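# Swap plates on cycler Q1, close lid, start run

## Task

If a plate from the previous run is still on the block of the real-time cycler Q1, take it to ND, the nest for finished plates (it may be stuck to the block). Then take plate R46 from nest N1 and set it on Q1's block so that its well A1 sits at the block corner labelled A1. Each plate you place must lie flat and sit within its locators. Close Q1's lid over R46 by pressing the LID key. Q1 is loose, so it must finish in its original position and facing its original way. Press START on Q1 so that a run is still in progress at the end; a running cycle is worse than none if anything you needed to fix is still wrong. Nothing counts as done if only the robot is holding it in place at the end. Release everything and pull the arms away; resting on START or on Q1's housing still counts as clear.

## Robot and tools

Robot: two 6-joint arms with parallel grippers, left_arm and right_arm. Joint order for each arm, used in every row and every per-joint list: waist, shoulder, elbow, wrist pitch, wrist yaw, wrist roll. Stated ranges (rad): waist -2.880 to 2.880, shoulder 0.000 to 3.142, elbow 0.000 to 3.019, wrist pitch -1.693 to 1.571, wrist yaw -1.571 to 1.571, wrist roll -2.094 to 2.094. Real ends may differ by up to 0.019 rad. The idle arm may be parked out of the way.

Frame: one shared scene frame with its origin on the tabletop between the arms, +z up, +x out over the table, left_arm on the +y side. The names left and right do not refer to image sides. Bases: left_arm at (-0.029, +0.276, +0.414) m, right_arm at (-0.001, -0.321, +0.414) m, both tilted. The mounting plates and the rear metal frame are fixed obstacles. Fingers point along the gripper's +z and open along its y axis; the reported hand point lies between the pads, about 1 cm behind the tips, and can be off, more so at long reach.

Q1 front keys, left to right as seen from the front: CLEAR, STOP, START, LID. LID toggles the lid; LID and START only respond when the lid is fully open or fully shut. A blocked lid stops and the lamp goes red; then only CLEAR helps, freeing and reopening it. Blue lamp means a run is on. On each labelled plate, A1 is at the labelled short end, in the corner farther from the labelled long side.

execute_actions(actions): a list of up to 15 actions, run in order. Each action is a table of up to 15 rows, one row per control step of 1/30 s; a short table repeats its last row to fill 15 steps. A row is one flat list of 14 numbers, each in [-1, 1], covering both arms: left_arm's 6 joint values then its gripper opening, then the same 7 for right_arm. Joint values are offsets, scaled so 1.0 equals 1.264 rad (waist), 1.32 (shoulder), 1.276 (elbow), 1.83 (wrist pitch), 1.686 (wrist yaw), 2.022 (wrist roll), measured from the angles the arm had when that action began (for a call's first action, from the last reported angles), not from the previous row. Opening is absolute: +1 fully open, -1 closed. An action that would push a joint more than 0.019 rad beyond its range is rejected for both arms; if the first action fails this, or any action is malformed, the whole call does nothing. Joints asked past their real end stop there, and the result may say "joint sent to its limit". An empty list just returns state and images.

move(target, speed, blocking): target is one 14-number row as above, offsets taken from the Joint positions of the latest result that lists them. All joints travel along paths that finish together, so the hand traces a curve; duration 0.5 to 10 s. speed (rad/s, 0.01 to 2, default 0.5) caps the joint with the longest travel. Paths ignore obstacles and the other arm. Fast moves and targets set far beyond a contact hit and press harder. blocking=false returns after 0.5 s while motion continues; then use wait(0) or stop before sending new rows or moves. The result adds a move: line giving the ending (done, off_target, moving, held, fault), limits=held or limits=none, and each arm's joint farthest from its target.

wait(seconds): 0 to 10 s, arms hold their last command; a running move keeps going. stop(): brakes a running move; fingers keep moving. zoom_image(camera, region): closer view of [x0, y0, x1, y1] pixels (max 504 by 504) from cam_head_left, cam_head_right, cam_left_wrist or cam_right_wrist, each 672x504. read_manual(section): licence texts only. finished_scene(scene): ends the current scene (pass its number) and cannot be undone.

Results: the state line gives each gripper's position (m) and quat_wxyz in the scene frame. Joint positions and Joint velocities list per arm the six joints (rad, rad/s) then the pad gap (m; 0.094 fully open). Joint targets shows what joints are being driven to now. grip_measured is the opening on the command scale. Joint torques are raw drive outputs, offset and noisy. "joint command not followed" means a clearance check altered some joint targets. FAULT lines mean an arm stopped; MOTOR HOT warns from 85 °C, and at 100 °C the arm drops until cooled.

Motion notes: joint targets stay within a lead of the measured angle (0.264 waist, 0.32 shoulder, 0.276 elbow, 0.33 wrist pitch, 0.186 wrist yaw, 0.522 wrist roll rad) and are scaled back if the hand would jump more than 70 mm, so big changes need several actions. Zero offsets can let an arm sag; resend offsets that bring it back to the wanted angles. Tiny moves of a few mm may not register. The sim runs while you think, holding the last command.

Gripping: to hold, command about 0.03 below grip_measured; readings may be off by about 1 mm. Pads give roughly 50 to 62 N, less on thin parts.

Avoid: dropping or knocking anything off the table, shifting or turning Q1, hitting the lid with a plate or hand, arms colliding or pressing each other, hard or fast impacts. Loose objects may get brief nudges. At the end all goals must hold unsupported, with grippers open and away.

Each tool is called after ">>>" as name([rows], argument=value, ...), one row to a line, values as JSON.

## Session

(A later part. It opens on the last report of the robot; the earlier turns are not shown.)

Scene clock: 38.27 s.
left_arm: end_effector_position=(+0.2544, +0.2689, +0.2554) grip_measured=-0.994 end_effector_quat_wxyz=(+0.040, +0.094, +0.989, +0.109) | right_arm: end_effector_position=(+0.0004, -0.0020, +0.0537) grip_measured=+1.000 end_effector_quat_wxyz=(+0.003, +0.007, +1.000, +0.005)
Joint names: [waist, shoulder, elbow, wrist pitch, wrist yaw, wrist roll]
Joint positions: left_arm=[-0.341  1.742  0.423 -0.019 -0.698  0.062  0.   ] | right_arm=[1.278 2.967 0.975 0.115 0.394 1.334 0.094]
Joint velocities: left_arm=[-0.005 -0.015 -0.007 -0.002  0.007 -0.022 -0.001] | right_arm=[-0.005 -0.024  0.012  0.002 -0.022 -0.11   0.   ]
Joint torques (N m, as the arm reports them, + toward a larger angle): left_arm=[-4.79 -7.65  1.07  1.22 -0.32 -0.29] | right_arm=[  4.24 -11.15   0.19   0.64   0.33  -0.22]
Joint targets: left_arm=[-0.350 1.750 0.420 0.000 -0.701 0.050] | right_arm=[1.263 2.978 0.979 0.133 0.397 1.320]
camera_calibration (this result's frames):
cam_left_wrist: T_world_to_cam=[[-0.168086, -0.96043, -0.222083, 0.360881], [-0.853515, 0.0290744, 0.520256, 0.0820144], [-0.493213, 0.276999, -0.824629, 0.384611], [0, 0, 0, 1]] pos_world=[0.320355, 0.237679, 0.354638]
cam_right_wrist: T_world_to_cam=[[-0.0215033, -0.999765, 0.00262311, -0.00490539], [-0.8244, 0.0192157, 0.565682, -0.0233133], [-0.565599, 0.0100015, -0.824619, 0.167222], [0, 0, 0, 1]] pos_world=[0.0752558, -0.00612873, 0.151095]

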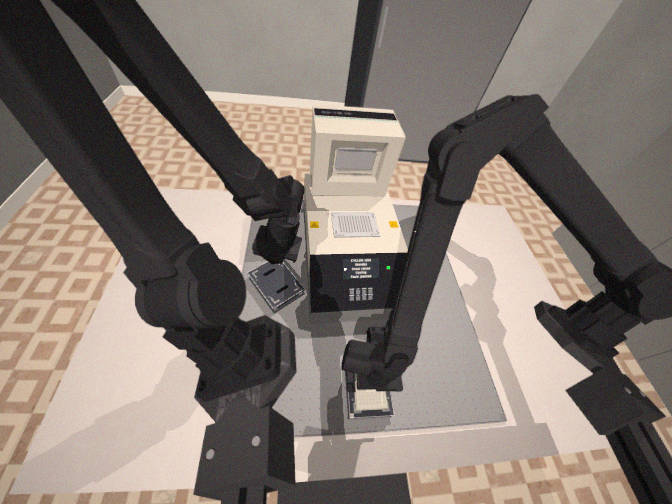

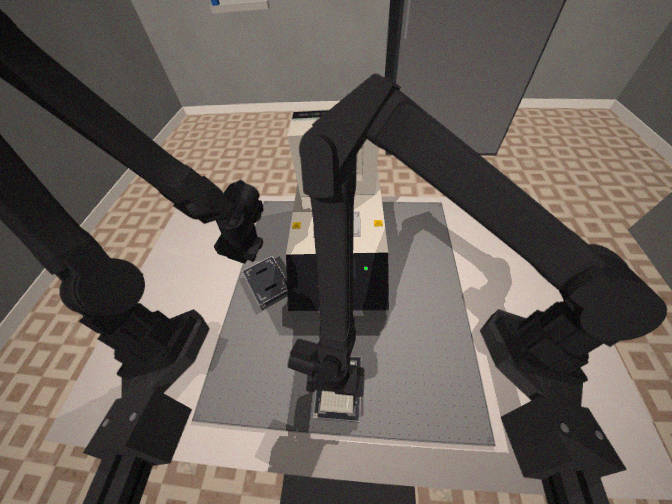

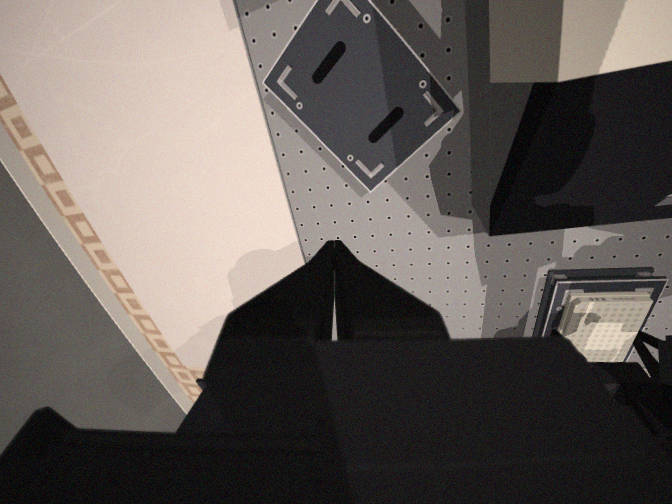

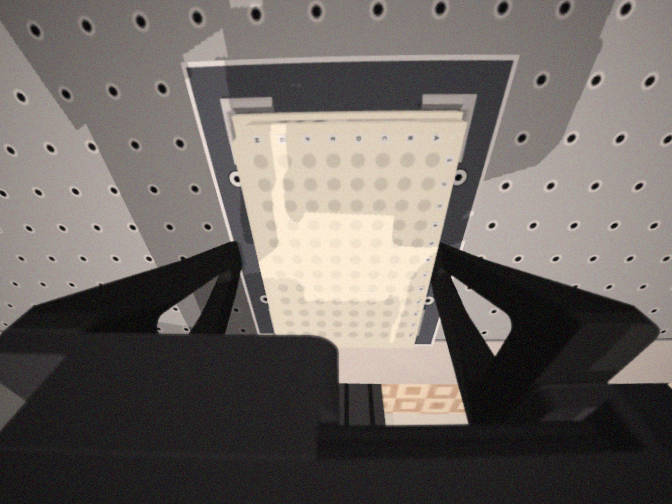

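>>> execute_actions([
  [
[-0.0071,0.0061,-0.0024,0.0104,-0.0018,-0.0059,-1, -0.0119,0.0095,0.0,0.008,0.001,-0.005,1],
[-0.0071,0.0061,-0.0024,0.0104,-0.0018,-0.0059,-1, -0.0119,0.0105,-0.001,0.008,0.001,-0.005,1],
[-0.0071,0.0061,-0.0024,0.0104,-0.0018,-0.0059,-1, -0.0125,0.0115,-0.002,0.008,0.001,-0.005,1],
[-0.0071,0.0061,-0.0024,0.0104,-0.0018,-0.0059,-1, -0.0131,0.0124,-0.002,0.008,0.001,-0.005,1],
[-0.0071,0.0061,-0.0024,0.0104,-0.0018,-0.0059,-1, -0.0137,0.0132,-0.002,0.008,0.001,-0.005,1],
[-0.0071,0.0061,-0.0024,0.0104,-0.0018,-0.0059,-1, -0.0143,0.0139,-0.002,0.008,0.001,-0.005,1],
[-0.0071,0.0061,-0.0024,0.0104,-0.0018,-0.0059,-1, -0.0149,0.0144,-0.002,0.008,0.001,-0.005,1],
[-0.0071,0.0061,-0.0024,0.0104,-0.0018,-0.0059,-1, -0.0155,0.0146,-0.002,0.008,0.001,-0.005,1]
],
])

Scene clock: 40.00 s.
left_arm: end_effector_position=(+0.2544, +0.2689, +0.2554) grip_measured=-0.994 end_effector_quat_wxyz=(+0.040, +0.094, +0.989, +0.109) | right_arm: end_effector_position=(+0.0004, -0.0020, +0.0537) grip_measured=+1.000 end_effector_quat_wxyz=(+0.003, +0.007, +1.000, +0.005)
Joint names: [waist, shoulder, elbow, wrist pitch, wrist yaw, wrist roll]
Joint positions: left_arm=[-0.341  1.742  0.423 -0.019 -0.698  0.062  0.   ] | right_arm=[1.278 2.967 0.975 0.115 0.394 1.333 0.094]
Joint velocities: left_arm=[ 0.005 -0.005 -0.002 -0.002 -0.037  0.022  0.001] | right_arm=[ 0.005 -0.005  0.007  0.007  0.037 -0.007  0.   ]
Joint torques (N m, as the arm reports them, + toward a larger angle): left_arm=[-4.77 -7.61  1.06  1.23 -0.32 -0.29] | right_arm=[  3.93 -10.9   -0.43   0.6    0.24  -0.14]
Joint targets: left_arm=[-0.350 1.750 0.420 0.000 -0.701 0.050] | right_arm=[1.259 2.986 0.973 0.130 0.395 1.324]
camera_calibration (this result's frames):
cam_left_wrist: T_world_to_cam=[[-0.168049, -0.960351, -0.222454, 0.36101], [-0.853542, 0.0288549, 0.520224, 0.0820859], [-0.493179, 0.277297, -0.824549, 0.3845], [0, 0, 0, 1]] pos_world=[0.320358, 0.237707, 0.354644]
cam_right_wrist: T_world_to_cam=[[-0.021122, -0.999773, 0.00262556, -0.00490567], [-0.824409, 0.0189026, 0.565678, -0.0233137], [-0.5656, 0.0097837, -0.824622, 0.167222], [0, 0, 0, 1]] pos_world=[0.075257, -0.00609992, 0.151096]

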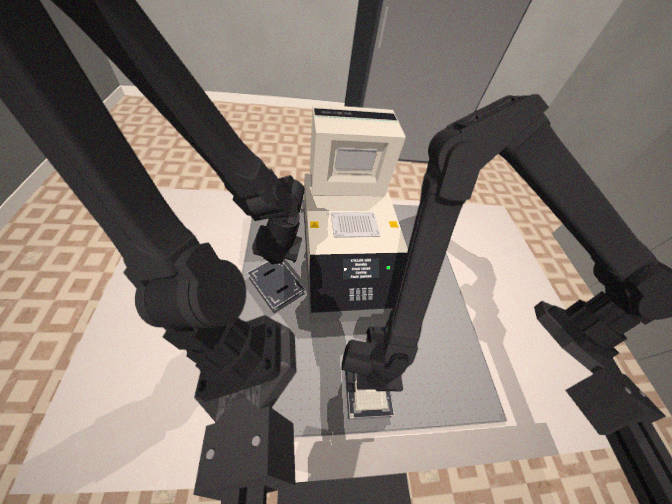

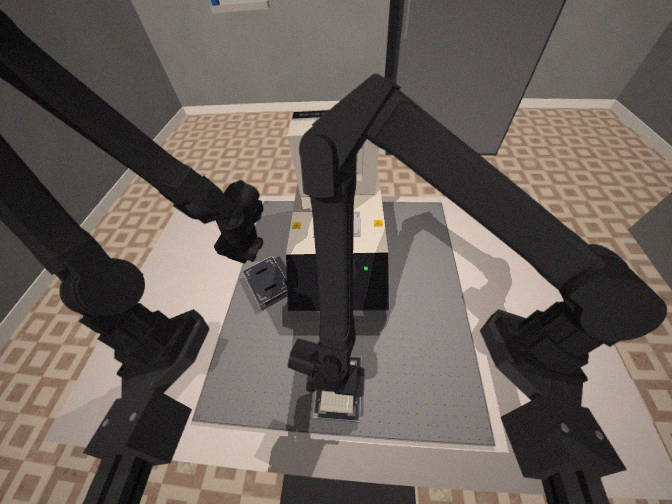

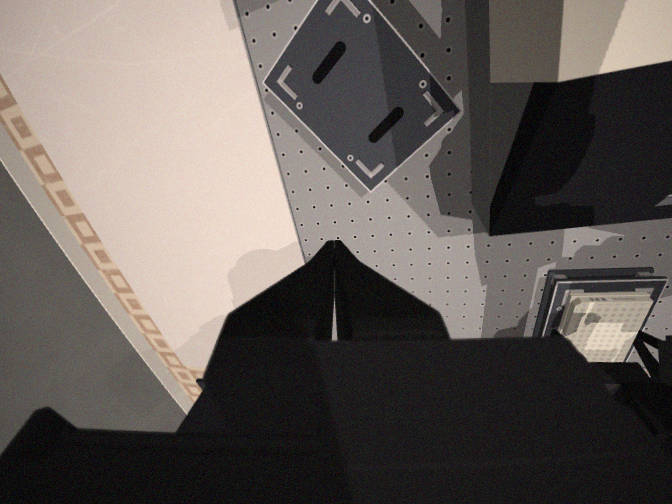

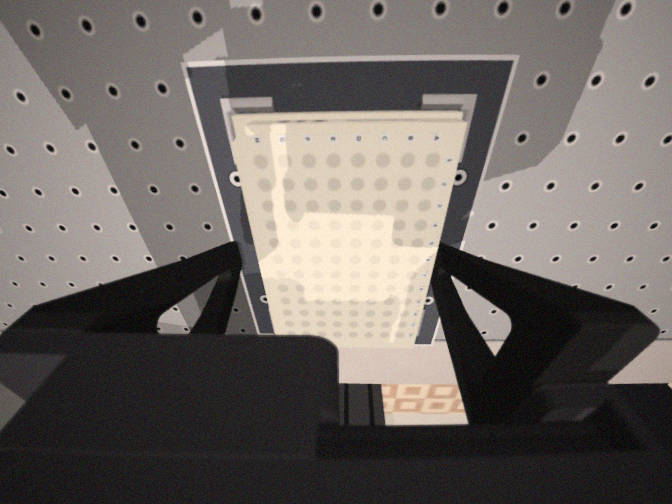

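>>> execute_actions([
  [
[-0.0071,0.0061,-0.0024,0.0104,-0.0018,-0.0059,-1, -0.004,0.0,-0.003,0.004,0.0,-0.003,1],
[-0.0071,0.0061,-0.0024,0.0104,-0.0018,-0.0059,-1, 0.0,-0.005,-0.0045,0.002,0.0,-0.002,1],
[-0.0071,0.0061,-0.0024,0.0104,-0.0018,-0.0059,-1, 0.002,-0.0075,-0.006,0.0,0.0,0.0,1],
[-0.0071,0.0061,-0.0024,0.0104,-0.0018,-0.0059,-1, 0.002,-0.009,-0.0075,0.0,0.0,0.0,1],
[-0.0071,0.0061,-0.0024,0.0104,-0.0018,-0.0059,-1, 0.002,-0.010,-0.009,0.0,0.0,0.0,1],
[-0.0071,0.0061,-0.0024,0.0104,-0.0018,-0.0059,-1, 0.002,-0.011,-0.0105,0.0,0.0,0.0,1],
[-0.0071,0.0061,-0.0024,0.0104,-0.0018,-0.0059,-1, 0.002,-0.0118,-0.0118,0.0,0.0,0.0,1],
[-0.0071,0.0061,-0.0024,0.0104,-0.0018,-0.0059,-1, 0.002,-0.0122,-0.0128,0.0,0.0,0.0,1],
[-0.0071,0.0061,-0.0024,0.0104,-0.0018,-0.0059,-1, 0.002,-0.0122,-0.0133,0.0,0.0,0.0,1]
],
])

Scene clock: 41.23 s.
left_arm: end_effector_position=(+0.2544, +0.2689, +0.2554) grip_measured=-0.994 end_effector_quat_wxyz=(+0.040, +0.094, +0.989, +0.109) | right_arm: end_effector_position=(-0.0007, -0.0068, +0.0546) grip_measured=+1.000 end_effector_quat_wxyz=(+0.002, +0.005, +1.000, +0.002)
Joint names: [waist, shoulder, elbow, wrist pitch, wrist yaw, wrist roll]
Joint positions: left_arm=[-0.341  1.742  0.423 -0.019 -0.698  0.062  0.   ] | right_arm=[1.278 2.965 0.966 0.115 0.393 1.333 0.094]
Joint velocities: left_arm=[ 0.005 -0.005 -0.002 -0.007 -0.007 -0.022 -0.001] | right_arm=[-0.024 -0.015 -0.032 -0.002  0.022 -0.022  0.   ]
Joint torques (N m, as the arm reports them, + toward a larger angle): left_arm=[-4.79 -7.62  1.08  1.23 -0.32 -0.29] | right_arm=[  5.9  -13.56  -0.93   0.09   0.21  -0.04]
Joint targets: left_arm=[-0.350 1.750 0.420 0.000 -0.701 0.050] | right_arm=[1.281 2.951 0.958 0.115 0.394 1.333]
camera_calibration (this result's frames):
cam_left_wrist: T_world_to_cam=[[-0.168049, -0.960351, -0.222454, 0.36101], [-0.853542, 0.0288549, 0.520224, 0.0820859], [-0.493179, 0.277297, -0.824549, 0.3845], [0, 0, 0, 1]] pos_world=[0.320358, 0.237707, 0.354644]
cam_right_wrist: T_world_to_cam=[[-0.0181968, -0.999792, 0.00924109, -0.0100854], [-0.822862, 0.0202255, 0.567881, -0.0246933], [-0.567949, 0.00272946, -0.823059, 0.167315], [0, 0, 0, 1]] pos_world=[0.0745236, -0.0100406, 0.151826]

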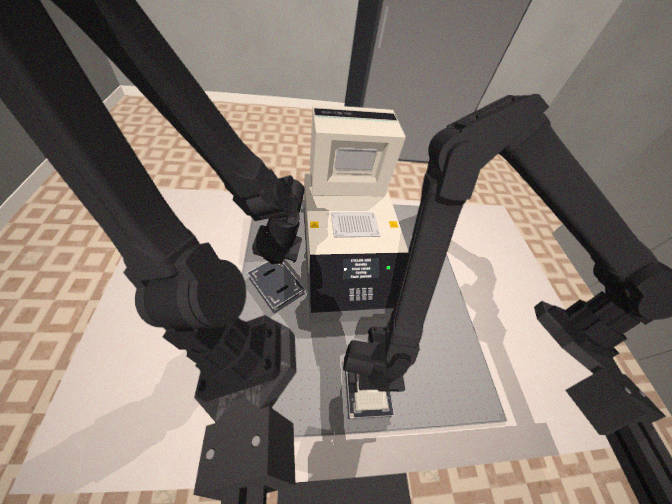

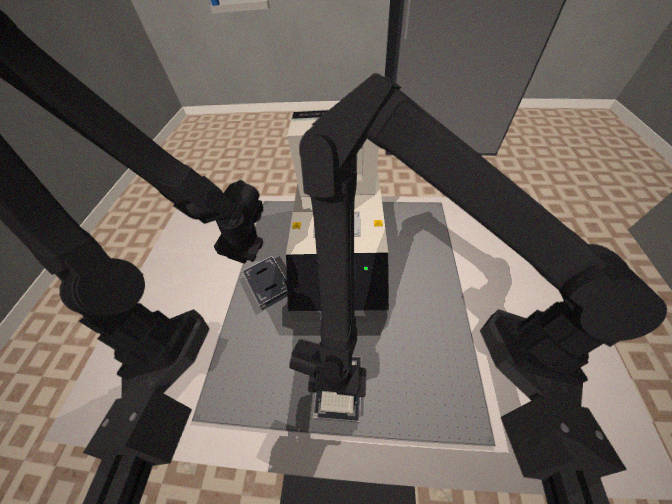

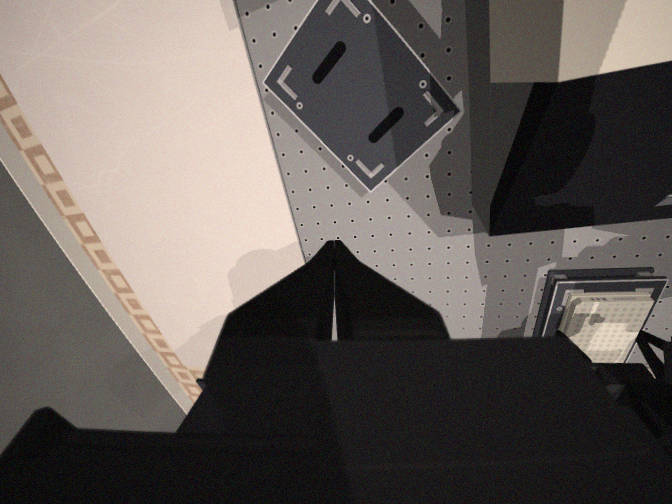

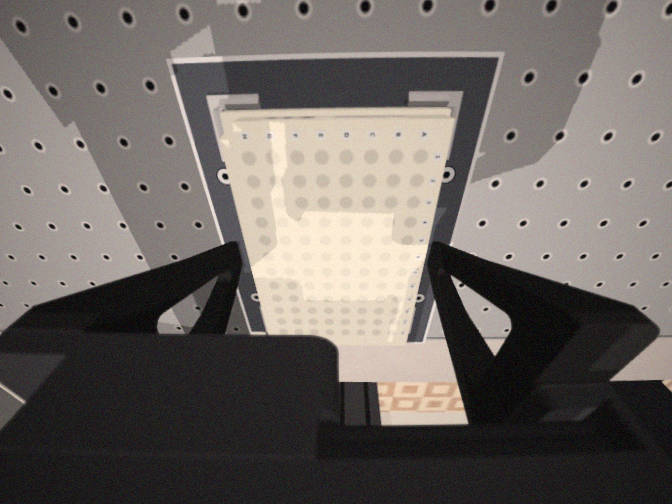

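>>> execute_actions([
  [
[-0.0071,0.0061,-0.0024,0.0104,-0.0018,-0.0059,-1, 0.0024,-0.009,-0.004,0.0,0.0,0.003,0.92],
[-0.0071,0.0061,-0.0024,0.0104,-0.0018,-0.0059,-1, 0.0024,-0.009,-0.004,0.0,0.0,0.003,0.86],
[-0.0071,0.0061,-0.0024,0.0104,-0.0018,-0.0059,-1, 0.0024,-0.009,-0.004,0.0,0.0,0.003,0.81],
[-0.0071,0.0061,-0.0024,0.0104,-0.0018,-0.0059,-1, 0.0024,-0.009,-0.004,0.0,0.0,0.003,0.77],
[-0.0071,0.0061,-0.0024,0.0104,-0.0018,-0.0059,-1, 0.0024,-0.009,-0.004,0.0,0.0,0.003,0.745],
[-0.0071,0.0061,-0.0024,0.0104,-0.0018,-0.0059,-1, 0.0024,-0.009,-0.004,0.0,0.0,0.003,0.725],
[-0.0071,0.0061,-0.0024,0.0104,-0.0018,-0.0059,-1, 0.0024,-0.009,-0.004,0.0,0.0,0.003,0.71],
[-0.0071,0.0061,-0.0024,0.0104,-0.0018,-0.0059,-1, 0.0024,-0.009,-0.004,0.0,0.0,0.003,0.695],
[-0.0071,0.0061,-0.0024,0.0104,-0.0018,-0.0059,-1, 0.0024,-0.009,-0.004,0.0,0.0,0.003,0.68],
[-0.0071,0.0061,-0.0024,0.0104,-0.0018,-0.0059,-1, 0.004,-0.009,-0.004,-0.003,0.0,0.003,0.665],
[-0.0071,0.0061,-0.0024,0.0104,-0.0018,-0.0059,-1, 0.006,-0.009,-0.004,-0.005,0.0,0.003,0.655]
],
])

Scene clock: 49.43 s.
left_arm: end_effector_position=(+0.2544, +0.2690, +0.2555) grip_measured=-0.994 end_effector_quat_wxyz=(+0.040, +0.094, +0.989, +0.109) | right_arm: end_effector_position=(-0.0007, -0.0070, +0.0546) grip_measured=+0.720 end_effector_quat_wxyz=(+0.002, +0.005, +1.000, +0.002)
Joint names: [waist, shoulder, elbow, wrist pitch, wrist yaw, wrist roll]
Joint positions: left_arm=[-0.341  1.742  0.423 -0.019 -0.699  0.062  0.   ] | right_arm=[1.278 2.965 0.965 0.115 0.393 1.333 0.081]
Joint velocities: left_arm=[-0.024 -0.024  0.012 -0.002  0.037 -0.007 -0.   ] | right_arm=[ 0.005  0.005  0.002 -0.002 -0.022  0.051 -0.   ]
Joint torques (N m, as the arm reports them, + toward a larger angle): left_arm=[-4.8  -7.64  1.06  1.24 -0.31 -0.29] | right_arm=[  6.38 -13.24  -0.72  -0.21   0.17   0.02]
Joint targets: left_arm=[-0.350 1.750 0.420 0.000 -0.701 0.050] | right_arm=[1.286 2.953 0.961 0.106 0.393 1.339]
camera_calibration (this result's frames):
cam_left_wrist: T_world_to_cam=[[-0.168011, -0.960272, -0.222824, 0.361139], [-0.85357, 0.0286354, 0.520191, 0.0821574], [-0.493144, 0.277594, -0.82447, 0.384389], [0, 0, 0, 1]] pos_world=[0.320361, 0.237735, 0.35465]
cam_right_wrist: T_world_to_cam=[[-0.018051, -0.999791, 0.00958478, -0.0103332], [-0.822816, 0.0203005, 0.567945, -0.024742], [-0.56802, 0.00236547, -0.823011, 0.167293], [0, 0, 0, 1]] pos_world=[0.0744813, -0.0102245, 0.151835]

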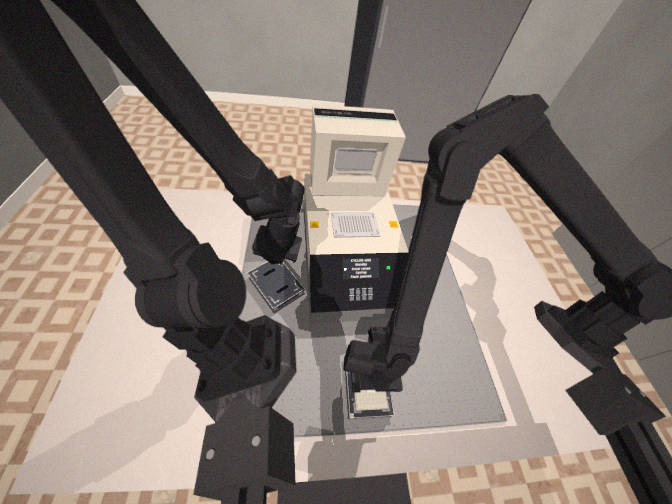

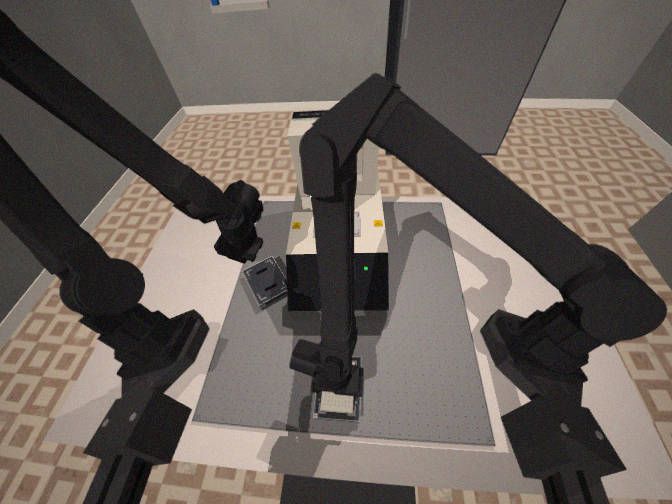

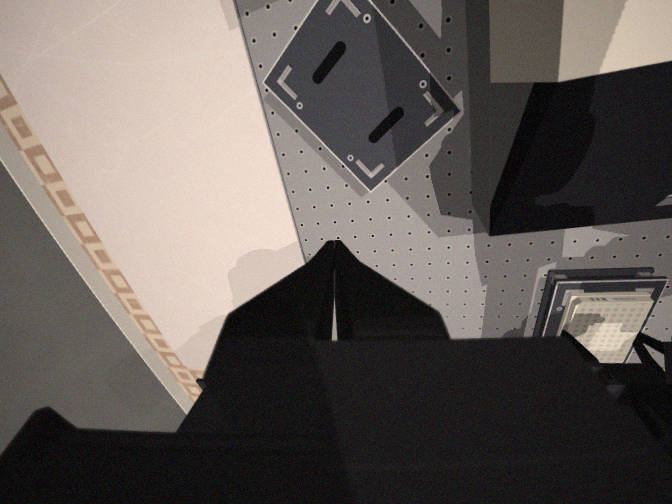

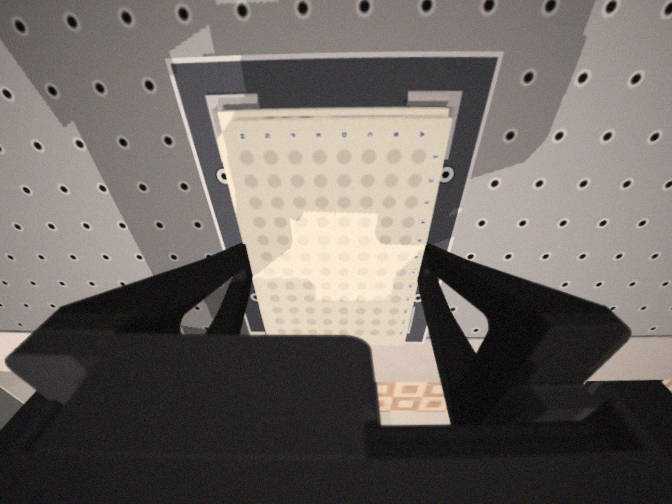

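>>> zoom_image(camera="cam_right_wrist", region=[200, 90, 470, 345])

Region (200, 90, 470, 345) of cam_right_wrist's 672x504 image, scaled by 1.867, with more detail than that image has.

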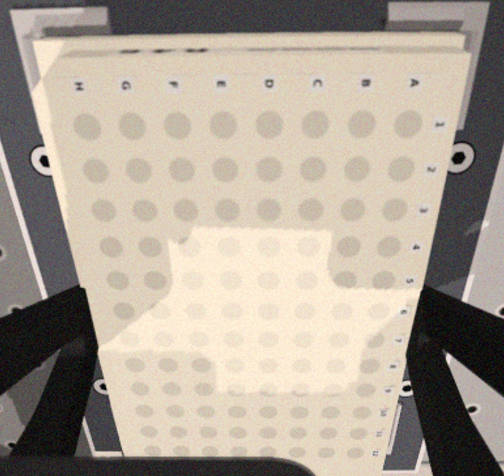

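>>> execute_actions([
  [
[-0.0071,0.0061,-0.0024,0.0104,-0.0012,-0.010,-1, 0.0130,-0.0124,-0.0057,-0.0094,-0.0012,0.0051,0.67],
[-0.0071,0.0061,-0.0024,0.0104,-0.0012,-0.016,-1, 0.0138,-0.0132,-0.0061,-0.0098,-0.0014,0.0056,0.67],
[-0.0071,0.0061,-0.0024,0.0104,-0.0012,-0.023,-1, 0.0150,-0.0146,-0.0069,-0.0105,-0.0016,0.0064,0.67],
[-0.0071,0.0061,-0.0024,0.0104,-0.0012,-0.031,-1, 0.0167,-0.0165,-0.0080,-0.0114,-0.0018,0.0075,0.67],
[-0.0071,0.0061,-0.0024,0.0104,-0.0012,-0.039,-1, 0.0188,-0.0190,-0.0094,-0.0126,-0.0022,0.0088,0.67],
[-0.0071,0.0061,-0.0024,0.0104,-0.0012,-0.047,-1, 0.0212,-0.0220,-0.0111,-0.0140,-0.0026,0.0103,0.67],
[-0.0071,0.0061,-0.0024,0.0104,-0.0012,-0.055,-1, 0.0239,-0.0256,-0.0132,-0.0157,-0.0031,0.0120,0.67],
[-0.0071,0.0061,-0.0024,0.0104,-0.0012,-0.063,-1, 0.0268,-0.0297,-0.0155,-0.0177,-0.0037,0.0138,0.67],
[-0.0071,0.0061,-0.0024,0.0104,-0.0012,-0.071,-1, 0.0299,-0.0345,-0.0182,-0.0199,-0.0044,0.0157,0.67],
[-0.0071,0.0061,-0.0024,0.0104,-0.0012,-0.079,-1, 0.0331,-0.0397,-0.0212,-0.0224,-0.0052,0.0176,0.67],
[-0.0071,0.0061,-0.0024,0.0104,-0.0012,-0.087,-1, 0.0366,-0.0455,-0.0245,-0.0252,-0.006,0.0193,0.67],
[-0.0071,0.0061,-0.0024,0.0104,-0.0012,-0.095,-1, 0.0399,-0.0518,-0.0281,-0.0282,-0.0069,0.0208,0.67],
[-0.0071,0.0061,-0.0024,0.0104,-0.0012,-0.103,-1, 0.0433,-0.0587,-0.0320,-0.0315,-0.0079,0.0218,0.67],
[-0.0071,0.0061,-0.0024,0.0104,-0.0012,-0.111,-1, 0.0466,-0.0662,-0.0362,-0.0350,-0.009,0.0223,0.67],
[-0.0071,0.0061,-0.0024,0.0104,-0.0012,-0.119,-1, 0.0498,-0.0742,-0.0408,-0.0388,-0.0101,0.0223,0.67]
],
  [
[-0.0071,0.0061,-0.0024,0.0104,-0.0012,-0.038,-1, 0.0256,-0.0428,-0.0234,-0.0241,-0.0042,0.002,0.67],
[-0.0071,0.0061,-0.0024,0.0104,-0.0012,-0.046,-1, 0.0286,-0.0530,-0.0291,-0.0286,-0.0048,-0.004,0.67],
[-0.0071,0.0061,-0.0024,0.0104,-0.0012,-0.054,-1, 0.0315,-0.0640,-0.0352,-0.0333,-0.0053,-0.0090,0.67],
[-0.0071,0.0061,-0.0024,0.0104,-0.0012,-0.062,-1, 0.0340,-0.0762,-0.0420,-0.0385,-0.0059,-0.0128,0.67],
[-0.0071,0.0061,-0.0024,0.0104,-0.0012,-0.070,-1, 0.0363,-0.0892,-0.0490,-0.0439,-0.0065,-0.0177,0.67],
[-0.0071,0.0061,-0.0024,0.0104,-0.0012,-0.078,-1, 0.0382,-0.1030,-0.0562,-0.0495,-0.0071,-0.0235,0.67],
[-0.0071,0.0061,-0.0024,0.0104,-0.0012,-0.086,-1, 0.0385,-0.1175,-0.0635,-0.0555,-0.0074,-0.0304,0.67],
[-0.0071,0.0061,-0.0024,0.0104,-0.0012,-0.094,-1, 0.0380,-0.1324,-0.0708,-0.0616,-0.0076,-0.0381,0.67],
[-0.0071,0.0061,-0.0024,0.0104,-0.0012,-0.102,-1, 0.0365,-0.1477,-0.0781,-0.0679,-0.0077,-0.0467,0.67],
[-0.0071,0.0061,-0.0024,0.0104,-0.0012,-0.110,-1, 0.0320,-0.1633,-0.0850,-0.0744,-0.0074,-0.0562,0.67],
[-0.0071,0.0061,-0.0024,0.0104,-0.0012,-0.118,-1, 0.0270,-0.1790,-0.0917,-0.0811,-0.007,-0.0665,0.67],
[-0.0071,0.0061,-0.0024,0.0104,-0.0012,-0.126,-1, 0.0218,-0.1948,-0.0980,-0.0879,-0.0065,-0.0775,0.67],
[-0.0071,0.0061,-0.0024,0.0104,-0.0012,-0.134,-1, 0.0173,-0.2105,-0.1036,-0.0949,-0.0058,-0.0894,0.67],
[-0.0071,0.0061,-0.0024,0.0104,-0.0012,-0.142,-1, 0.0128,-0.2260,-0.1086,-0.1019,-0.005,-0.1020,0.67],
[-0.0071,0.0061,-0.0024,0.0104,-0.0012,-0.150,-1, 0.0084,-0.2413,-0.1130,-0.1090,-0.0042,-0.1152,0.67]
],
  [
[-0.0071,0.0061,-0.0024,0.0104,-0.0012,-0.038,-1, -0.0229,-0.0734,-0.0244,-0.0377,0.0041,-0.0575,0.67],
[-0.0071,0.0061,-0.0024,0.0104,-0.0012,-0.046,-1, -0.0284,-0.0896,-0.0282,-0.0453,0.0054,-0.0731,0.67],
[-0.0071,0.0061,-0.0024,0.0104,-0.0012,-0.054,-1, -0.0345,-0.1062,-0.0319,-0.0531,0.0068,-0.0898,0.67],
[-0.0071,0.0061,-0.0024,0.0104,-0.0012,-0.062,-1, -0.0415,-0.1235,-0.0355,-0.0613,0.0085,-0.1077,0.67],
[-0.0071,0.0061,-0.0024,0.0104,-0.0012,-0.070,-1, -0.0492,-0.1410,-0.0388,-0.0697,0.0104,-0.1265,0.67],
[-0.0071,0.0061,-0.0024,0.0104,-0.0012,-0.078,-1, -0.0574,-0.1587,-0.0418,-0.0782,0.0123,-0.1461,0.67],
[-0.0071,0.0061,-0.0024,0.0104,-0.0012,-0.086,-1, -0.0664,-0.1764,-0.0443,-0.0868,0.0145,-0.1665,0.67],
[-0.0071,0.0061,-0.0024,0.0104,-0.0012,-0.094,-1, -0.0758,-0.1940,-0.0464,-0.0955,0.0167,-0.1874,0.67],
[-0.0071,0.0061,-0.0024,0.0104,-0.0012,-0.102,-1, -0.0856,-0.2113,-0.0480,-0.1042,0.0190,-0.2087,0.67],
[-0.0071,0.0061,-0.0024,0.0104,-0.0012,-0.110,-1, -0.0958,-0.2281,-0.0470,-0.1129,0.0213,-0.2304,0.67],
[-0.0071,0.0061,-0.0024,0.0104,-0.0012,-0.118,-1, -0.1062,-0.2443,-0.0446,-0.1216,0.0237,-0.2523,0.67],
[-0.0071,0.0061,-0.0024,0.0104,-0.0012,-0.126,-1, -0.1168,-0.2598,-0.0414,-0.1302,0.0260,-0.2744,0.67],
[-0.0071,0.0061,-0.0024,0.0104,-0.0012,-0.134,-1, -0.1276,-0.2743,-0.0374,-0.1386,0.0283,-0.2964,0.67],
[-0.0071,0.0061,-0.0024,0.0104,-0.0012,-0.142,-1, -0.1385,-0.2878,-0.0330,-0.1468,0.0305,-0.3183,0.67],
[-0.0071,0.0061,-0.0024,0.0104,-0.0012,-0.150,-1, -0.1494,-0.3002,-0.0283,-0.1549,0.0326,-0.3399,0.67]
],
  [
[-0.0071,0.0061,-0.0024,0.0104,-0.0012,-0.034,-1, -0.0536,-0.0633,0.0197,-0.0420,0.0093,-0.0928,0.67],
[-0.0071,0.0061,-0.0024,0.0104,-0.0012,-0.036,-1, -0.0657,-0.0742,0.0255,-0.0500,0.0114,-0.1152,0.67],
[-0.0071,0.0061,-0.0024,0.0104,-0.0012,-0.036,-1, -0.0783,-0.0845,0.0321,-0.0579,0.0136,-0.1380,0.67],
[-0.0071,0.0061,-0.0024,0.0104,-0.0012,-0.036,-1, -0.0916,-0.0943,0.0400,-0.0659,0.0159,-0.1614,0.67],
[-0.0071,0.0061,-0.0024,0.0104,-0.0012,-0.036,-1, -0.1052,-0.1034,0.0487,-0.0738,0.0182,-0.1850,0.67],
[-0.0071,0.0061,-0.0024,0.0104,-0.0012,-0.036,-1, -0.1191,-0.1120,0.0581,-0.0817,0.0205,-0.2089,0.67],
[-0.0071,0.0061,-0.0024,0.0104,-0.0012,-0.036,-1, -0.1333,-0.1199,0.0680,-0.0895,0.0228,-0.2329,0.67],
[-0.0071,0.0061,-0.0024,0.0104,-0.0012,-0.036,-1, -0.1475,-0.1272,0.0784,-0.0972,0.0251,-0.2570,0.67],
[-0.0071,0.0061,-0.0024,0.0104,-0.0012,-0.036,-1, -0.1616,-0.1339,0.0893,-0.1049,0.0273,-0.2809,0.67],
[-0.0071,0.0061,-0.0024,0.0104,-0.0012,-0.036,-1, -0.1755,-0.1399,0.1010,-0.1124,0.0295,-0.3047,0.67],
[-0.0071,0.0061,-0.0024,0.0104,-0.0012,-0.036,-1, -0.1891,-0.1452,0.1131,-0.1198,0.0316,-0.3281,0.67],
[-0.0071,0.0061,-0.0024,0.0104,-0.0012,-0.036,-1, -0.2023,-0.1498,0.1255,-0.1270,0.0335,-0.3512,0.67],
[-0.0071,0.0061,-0.0024,0.0104,-0.0012,-0.036,-1, -0.2150,-0.1537,0.1381,-0.1341,0.0353,-0.3738,0.67],
[-0.0071,0.0061,-0.0024,0.0104,-0.0012,-0.036,-1, -0.2270,-0.1569,0.1508,-0.1410,0.037,-0.3958,0.67],
[-0.0071,0.0061,-0.0024,0.0104,-0.0012,-0.036,-1, -0.2384,-0.1594,0.1636,-0.1477,0.0386,-0.4171,0.67]
],
  [
[-0.0071,0.0061,-0.0024,0.0104,-0.0012,-0.005,-1, -0.0564,-0.0200,0.0638,-0.0365,0.0072,-0.0925,0.67],
[-0.0071,0.0061,-0.0024,0.0104,-0.0012,-0.005,-1, -0.0670,-0.0175,0.0789,-0.0431,0.0084,-0.1137,0.67],
[-0.0071,0.0061,-0.0024,0.0104,-0.0012,-0.005,-1, -0.0773,-0.0139,0.0949,-0.0496,0.0095,-0.1348,0.67],
[-0.0071,0.0061,-0.0024,0.0104,-0.0012,-0.005,-1, -0.0874,-0.0090,0.1120,-0.0560,0.0106,-0.1559,0.67],
[-0.0071,0.0061,-0.0024,0.0104,-0.0012,-0.005,-1, -0.0972,-0.0038,0.1296,-0.0623,0.0116,-0.1768,0.67],
[-0.0071,0.0061,-0.0024,0.0104,-0.0012,-0.005,-1, -0.1066,0.0014,0.1476,-0.0685,0.0125,-0.1975,0.67],
[-0.0071,0.0061,-0.0024,0.0104,-0.0012,-0.005,-1, -0.1158,0.0060,0.1661,-0.0745,0.0131,-0.2178,0.67],
[-0.0071,0.0061,-0.0024,0.0104,-0.0012,-0.005,-1, -0.1247,0.0106,0.1846,-0.0804,0.0137,-0.2376,0.67],
[-0.0071,0.0061,-0.0024,0.0104,-0.0012,-0.005,-1, -0.1332,0.0152,0.2029,-0.0860,0.0142,-0.2568,0.67],
[-0.0071,0.0061,-0.0024,0.0104,-0.0012,-0.005,-1, -0.1413,0.0200,0.2206,-0.0914,0.0148,-0.2753,0.67],
[-0.0071,0.0061,-0.0024,0.0104,-0.0012,-0.005,-1, -0.1490,0.0248,0.2376,-0.0965,0.0154,-0.2929,0.67],
[-0.0071,0.0061,-0.0024,0.0104,-0.0012,-0.005,-1, -0.1563,0.0294,0.2537,-0.1014,0.016,-0.3096,0.67],
[-0.0071,0.0061,-0.0024,0.0104,-0.0012,-0.005,-1, -0.1631,0.0335,0.2687,-0.1060,0.0164,-0.3253,0.67],
[-0.0071,0.0061,-0.0024,0.0104,-0.0012,-0.005,-1, -0.1694,0.0372,0.2825,-0.1102,0.0168,-0.3399,0.67],
[-0.0071,0.0061,-0.0024,0.0104,-0.0012,-0.005,-1, -0.1753,0.0405,0.2951,-0.1141,0.0172,-0.3533,0.67]
],
  [
[-0.0071,0.0061,-0.0024,0.0104,-0.0012,-0.005,-1, -0.0339,0.0177,0.0722,-0.0256,0.003,-0.0614,0.67],
[-0.0071,0.0061,-0.0024,0.0104,-0.0012,-0.005,-1, -0.0388,0.0208,0.0829,-0.0289,0.0033,-0.0729,0.67],
[-0.0071,0.0061,-0.0024,0.0104,-0.0012,-0.005,-1, -0.0433,0.0240,0.0931,-0.0319,0.0036,-0.0836,0.67],
[-0.0071,0.0061,-0.0024,0.0104,-0.0012,-0.005,-1, -0.0473,0.0273,0.1028,-0.0346,0.0039,-0.0934,0.67],
[-0.0071,0.0061,-0.0024,0.0104,-0.0012,-0.005,-1, -0.0509,0.0306,0.1120,-0.0371,0.0042,-0.1024,0.67],
[-0.0071,0.0061,-0.0024,0.0104,-0.0012,-0.005,-1, -0.0540,0.0339,0.1205,-0.0393,0.0045,-0.1105,0.67],
[-0.0071,0.0061,-0.0024,0.0104,-0.0012,-0.005,-1, -0.0568,0.0371,0.1284,-0.0413,0.0047,-0.1177,0.67],
[-0.0071,0.0061,-0.0024,0.0104,-0.0012,-0.005,-1, -0.0592,0.0402,0.1355,-0.0431,0.0047,-0.1240,0.67],
[-0.0071,0.0061,-0.0024,0.0104,-0.0012,-0.005,-1, -0.0612,0.0430,0.1418,-0.0446,0.0047,-0.1295,0.67],
[-0.0071,0.0061,-0.0024,0.0104,-0.0012,-0.005,-1, -0.0629,0.0455,0.1473,-0.0459,0.0047,-0.1341,0.67],
[-0.0071,0.0061,-0.0024,0.0104,-0.0012,-0.005,-1, -0.0642,0.0477,0.1520,-0.0469,0.0047,-0.1378,0.67],
[-0.0071,0.0061,-0.0024,0.0104,-0.0012,-0.005,-1, -0.0653,0.0495,0.1558,-0.0477,0.0047,-0.1405,0.67],
[-0.0071,0.0061,-0.0024,0.0104,-0.0012,-0.005,-1, -0.0660,0.0508,0.1584,-0.0483,0.0047,-0.1424,0.67],
[-0.0071,0.0061,-0.0024,0.0104,-0.0012,-0.005,-1, -0.0664,0.0517,0.1600,-0.0486,0.0047,-0.1436,0.67],
[-0.0071,0.0061,-0.0024,0.0104,-0.0012,-0.005,-1, -0.0665,0.0520,0.1605,-0.0487,0.0047,-0.1440,0.67]
],
])

Scene clock: 59.10 s.
left_arm: end_effector_position=(+0.2544, +0.2690, +0.2555) grip_measured=-0.994 end_effector_quat_wxyz=(+0.073, -0.235, +0.965, +0.090) | right_arm: end_effector_position=(+0.4542, -0.0067, +0.2831) grip_measured=+0.720 end_effector_quat_wxyz=(-0.017, -0.641, +0.767, -0.006)
Joint names: [waist, shoulder, elbow, wrist pitch, wrist yaw, wrist roll]
Joint positions: left_arm=[-0.341  1.742  0.423 -0.019 -0.699 -0.604  0.   ] | right_arm=[ 0.661  2.219  1.391 -0.798  0.511 -0.727  0.081]
Joint velocities: left_arm=[ 0.005 -0.005  0.002  0.012 -0.022  0.037 -0.   ] | right_arm=[-0.015  0.063  0.071 -0.017 -0.066 -0.198 -0.001]
Joint torques (N m, as the arm reports them, + toward a larger angle): left_arm=[-4.76 -7.62  1.06  1.22 -0.34 -0.27] | right_arm=[ 10.14 -14.25   9.22  -0.45   0.09  -0.13]
Joint targets: left_arm=[-0.350 1.750 0.420 0.000 -0.701 -0.614] | right_arm=[0.651 2.231 1.426 -0.817 0.512 -0.766]
camera_calibration (this result's frames):
cam_left_wrist: T_world_to_cam=[[0.473956, -0.869606, -0.13839, 0.151871], [-0.767511, -0.485016, 0.41915, 0.224245], [-0.431616, -0.0924428, -0.897308, 0.486881], [0, 0, 0, 1]] pos_world=[0.310276, 0.285839, 0.363907]
cam_right_wrist: T_world_to_cam=[[0.982965, -0.18379, 0.000801248, -0.450726], [-0.147836, -0.788069, 0.597572, -0.10057], [-0.109196, -0.587511, -0.801815, 0.395408], [0, 0, 0, 1]] pos_world=[0.471357, 0.0702113, 0.377503]

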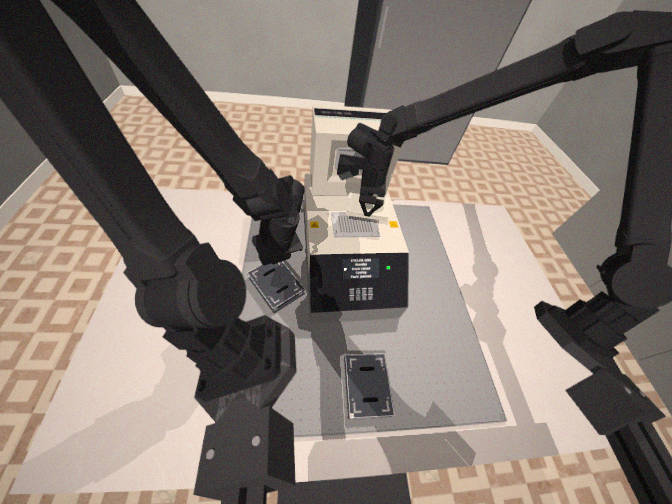

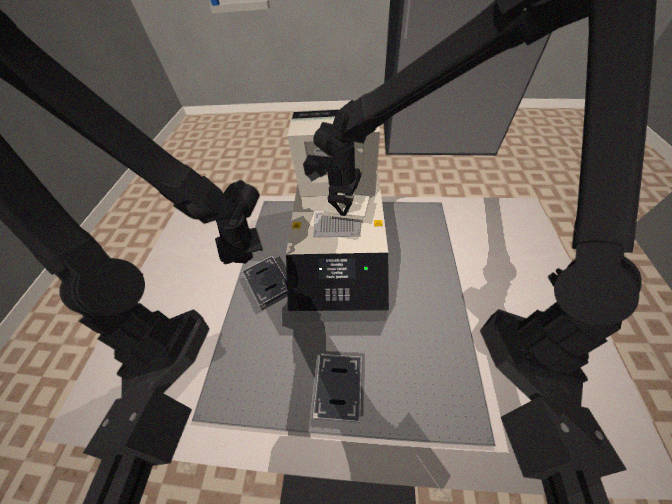

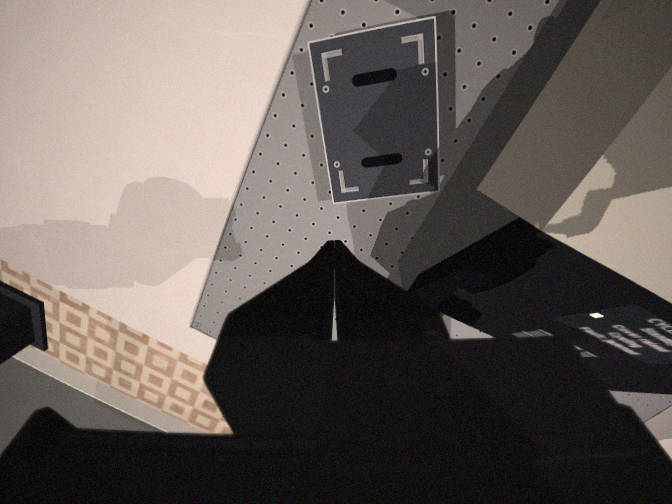

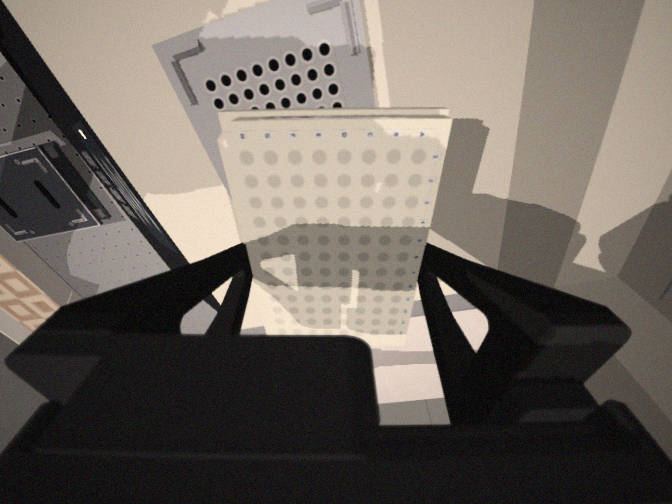

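>>> execute_actions(actions=[])

>>> zoom_image(camera="cam_right_wrist", region=[140, 0, 400, 130])

Scene clock: 59.27 s.
left_arm: end_effector_position=(+0.2544, +0.2690, +0.2555) grip_measured=-0.994 end_effector_quat_wxyz=(+0.073, -0.235, +0.965, +0.090) | right_arm: end_effector_position=(+0.4523, -0.0063, +0.2805) grip_measured=+0.720 end_effector_quat_wxyz=(-0.020, -0.651, +0.759, -0.005)
Joint names: [waist, shoulder, elbow, wrist pitch, wrist yaw, wrist roll]
Joint positions: left_arm=[-0.341  1.742  0.423 -0.019 -0.699 -0.604  0.   ] | right_arm=[ 0.661  2.225  1.392 -0.801  0.511 -0.747  0.081]
Joint velocities: left_arm=[-0.005 -0.015  0.022 -0.002 -0.037 -0.007  0.   ] | right_arm=[-0.015  0.005 -0.002 -0.007  0.037 -0.081  0.   ]
Joint torques (N m, as the arm reports them, + toward a larger angle): left_arm=[-4.77 -7.62  1.05  1.22 -0.34 -0.27] | right_arm=[ 10.19 -14.59   9.41  -0.46   0.09  -0.13]
Joint targets: left_arm=[-0.350 1.750 0.420 0.000 -0.701 -0.614] | right_arm=[0.651 2.231 1.426 -0.816 0.512 -0.766]
camera_calibration (this result's frames):
cam_left_wrist: T_world_to_cam=[[0.473956, -0.869606, -0.13839, 0.151871], [-0.767511, -0.485016, 0.41915, 0.224245], [-0.431616, -0.0924428, -0.897308, 0.486881], [0, 0, 0, 1]] pos_world=[0.310276, 0.285839, 0.363907]
cam_right_wrist: T_world_to_cam=[[0.987118, -0.15993, -0.00448862, -0.448977], [-0.12513, -0.789203, 0.601249, -0.110309], [-0.0997, -0.592942, -0.799049, 0.388143], [0, 0, 0, 1]] pos_world=[0.468088, 0.0712856, 0.374454]

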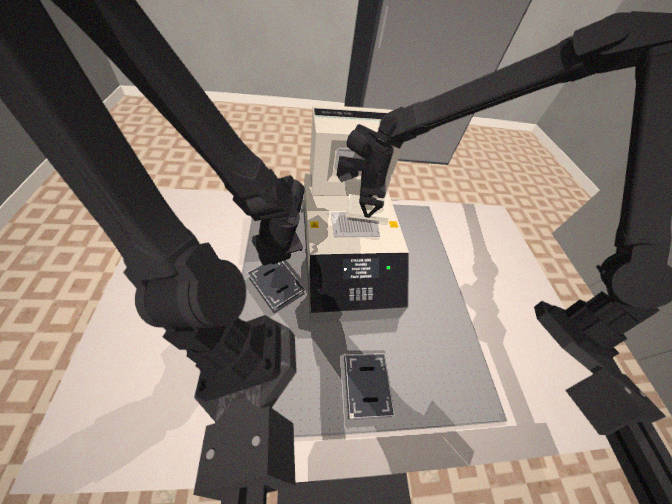

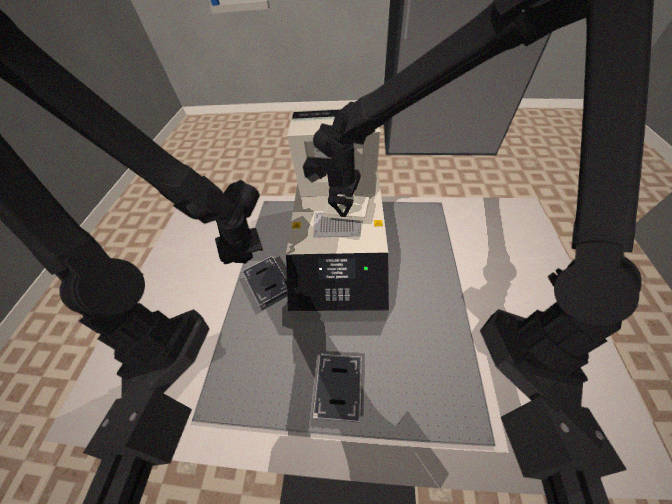

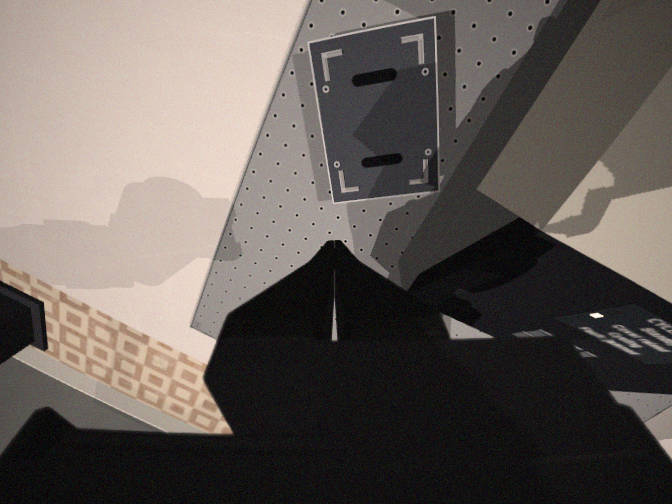

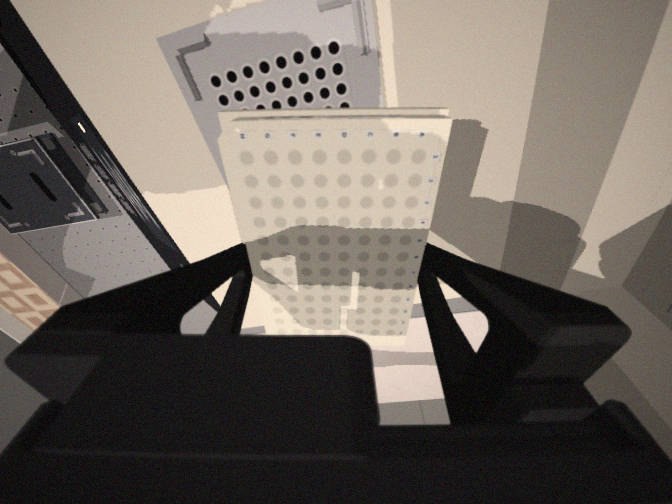

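Region (140, 0, 400, 130) of cam_right_wrist's 672x504 image, scaled by 1.938, with more detail than that image has.

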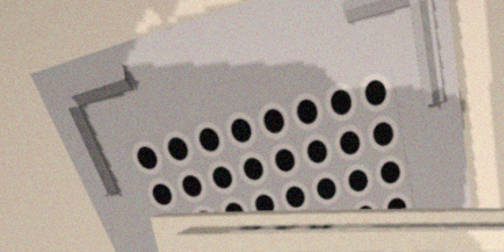

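>>> execute_actions(actions=[])

Scene clock: 60.80 s.
left_arm: end_effector_position=(+0.2544, +0.2690, +0.2555) grip_measured=-0.994 end_effector_quat_wxyz=(+0.073, -0.235, +0.965, +0.090) | right_arm: end_effector_position=(+0.4518, -0.0063, +0.2799) grip_measured=+0.720 end_effector_quat_wxyz=(-0.021, -0.655, +0.756, -0.005)
Joint names: [waist, shoulder, elbow, wrist pitch, wrist yaw, wrist roll]
Joint positions: left_arm=[-0.341  1.742  0.423 -0.019 -0.699 -0.604  0.   ] | right_arm=[ 0.661  2.226  1.392 -0.801  0.511 -0.757  0.081]
Joint velocities: left_arm=[ 0.005 -0.005  0.007 -0.007  0.037 -0.007 -0.   ] | right_arm=[-0.005 -0.015 -0.017 -0.017 -0.051  0.007 -0.   ]
Joint torques (N m, as the arm reports them, + toward a larger angle): left_arm=[-4.78 -7.65  1.06  1.2  -0.34 -0.26] | right_arm=[ 10.17 -15.01   9.4   -0.47   0.09  -0.13]
Joint targets: left_arm=[-0.350 1.750 0.420 0.000 -0.701 -0.614] | right_arm=[0.651 2.231 1.426 -0.816 0.512 -0.766]
camera_calibration (this result's frames):
cam_left_wrist: T_world_to_cam=[[0.473956, -0.869606, -0.13839, 0.151871], [-0.767511, -0.485016, 0.41915, 0.224245], [-0.431616, -0.0924428, -0.897308, 0.486881], [0, 0, 0, 1]] pos_world=[0.310276, 0.285839, 0.363907]
cam_right_wrist: T_world_to_cam=[[0.988756, -0.149423, -0.00579361, -0.448832], [-0.115881, -0.79014, 0.601872, -0.114396], [-0.0945111, -0.594434, -0.798571, 0.385194], [0, 0, 0, 1]] pos_world=[0.466935, 0.0715183, 0.373856]

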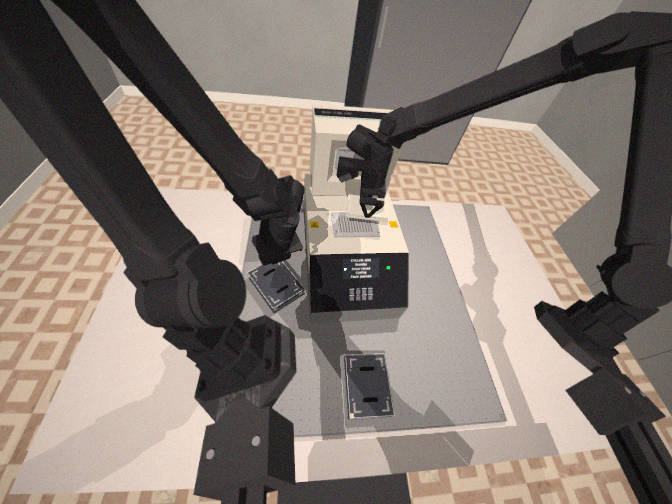

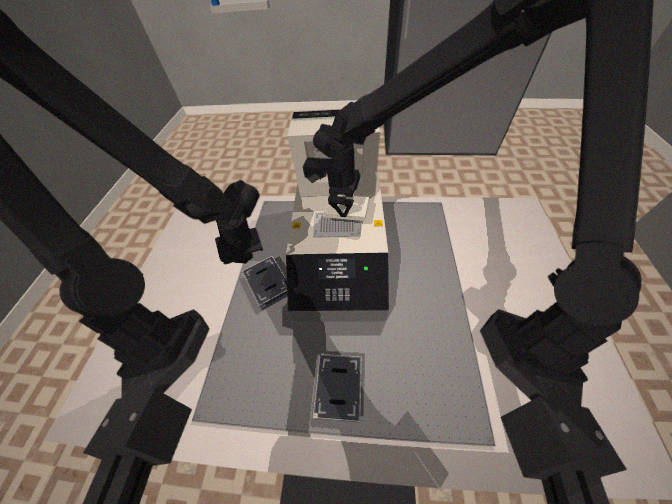

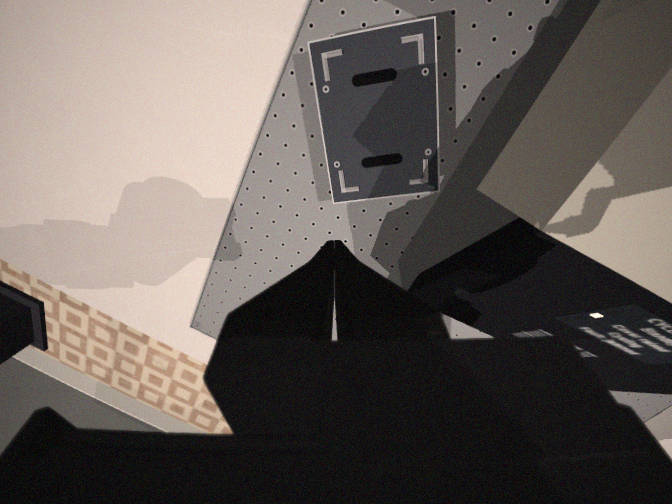

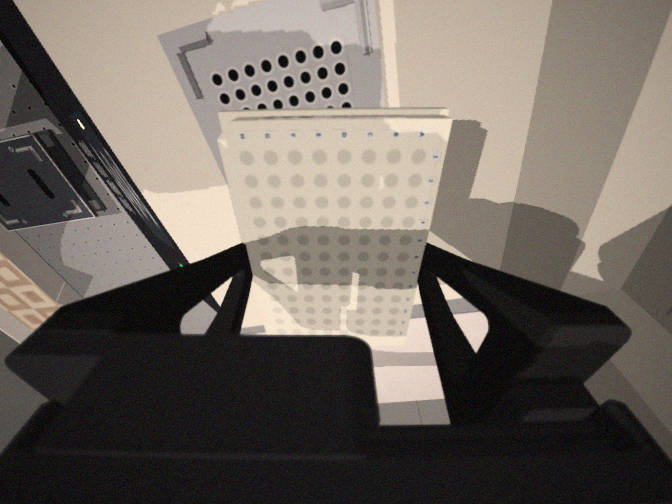

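>>> zoom_image(camera="cam_right_wrist", region=[150, 0, 450, 180])

>>> zoom_image(camera="cam_head_left", region=[300, 240, 420, 320])

Region (150, 0, 450, 180) of cam_right_wrist's 672x504 image, scaled by 1.680, with more detail than that image has; it fills the top 302 rows of this view, and the rest is white.

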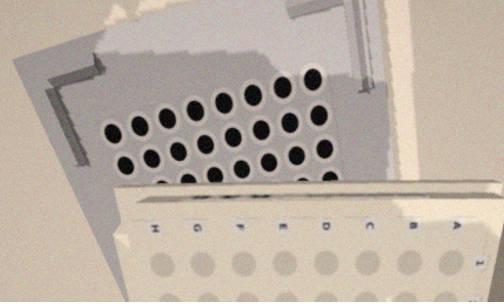

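Region (300, 240, 420, 320) of cam_head_left's 672x504 image, scaled by 4.200, with more detail than that image has.

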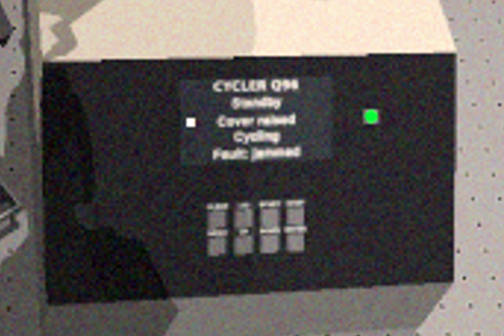

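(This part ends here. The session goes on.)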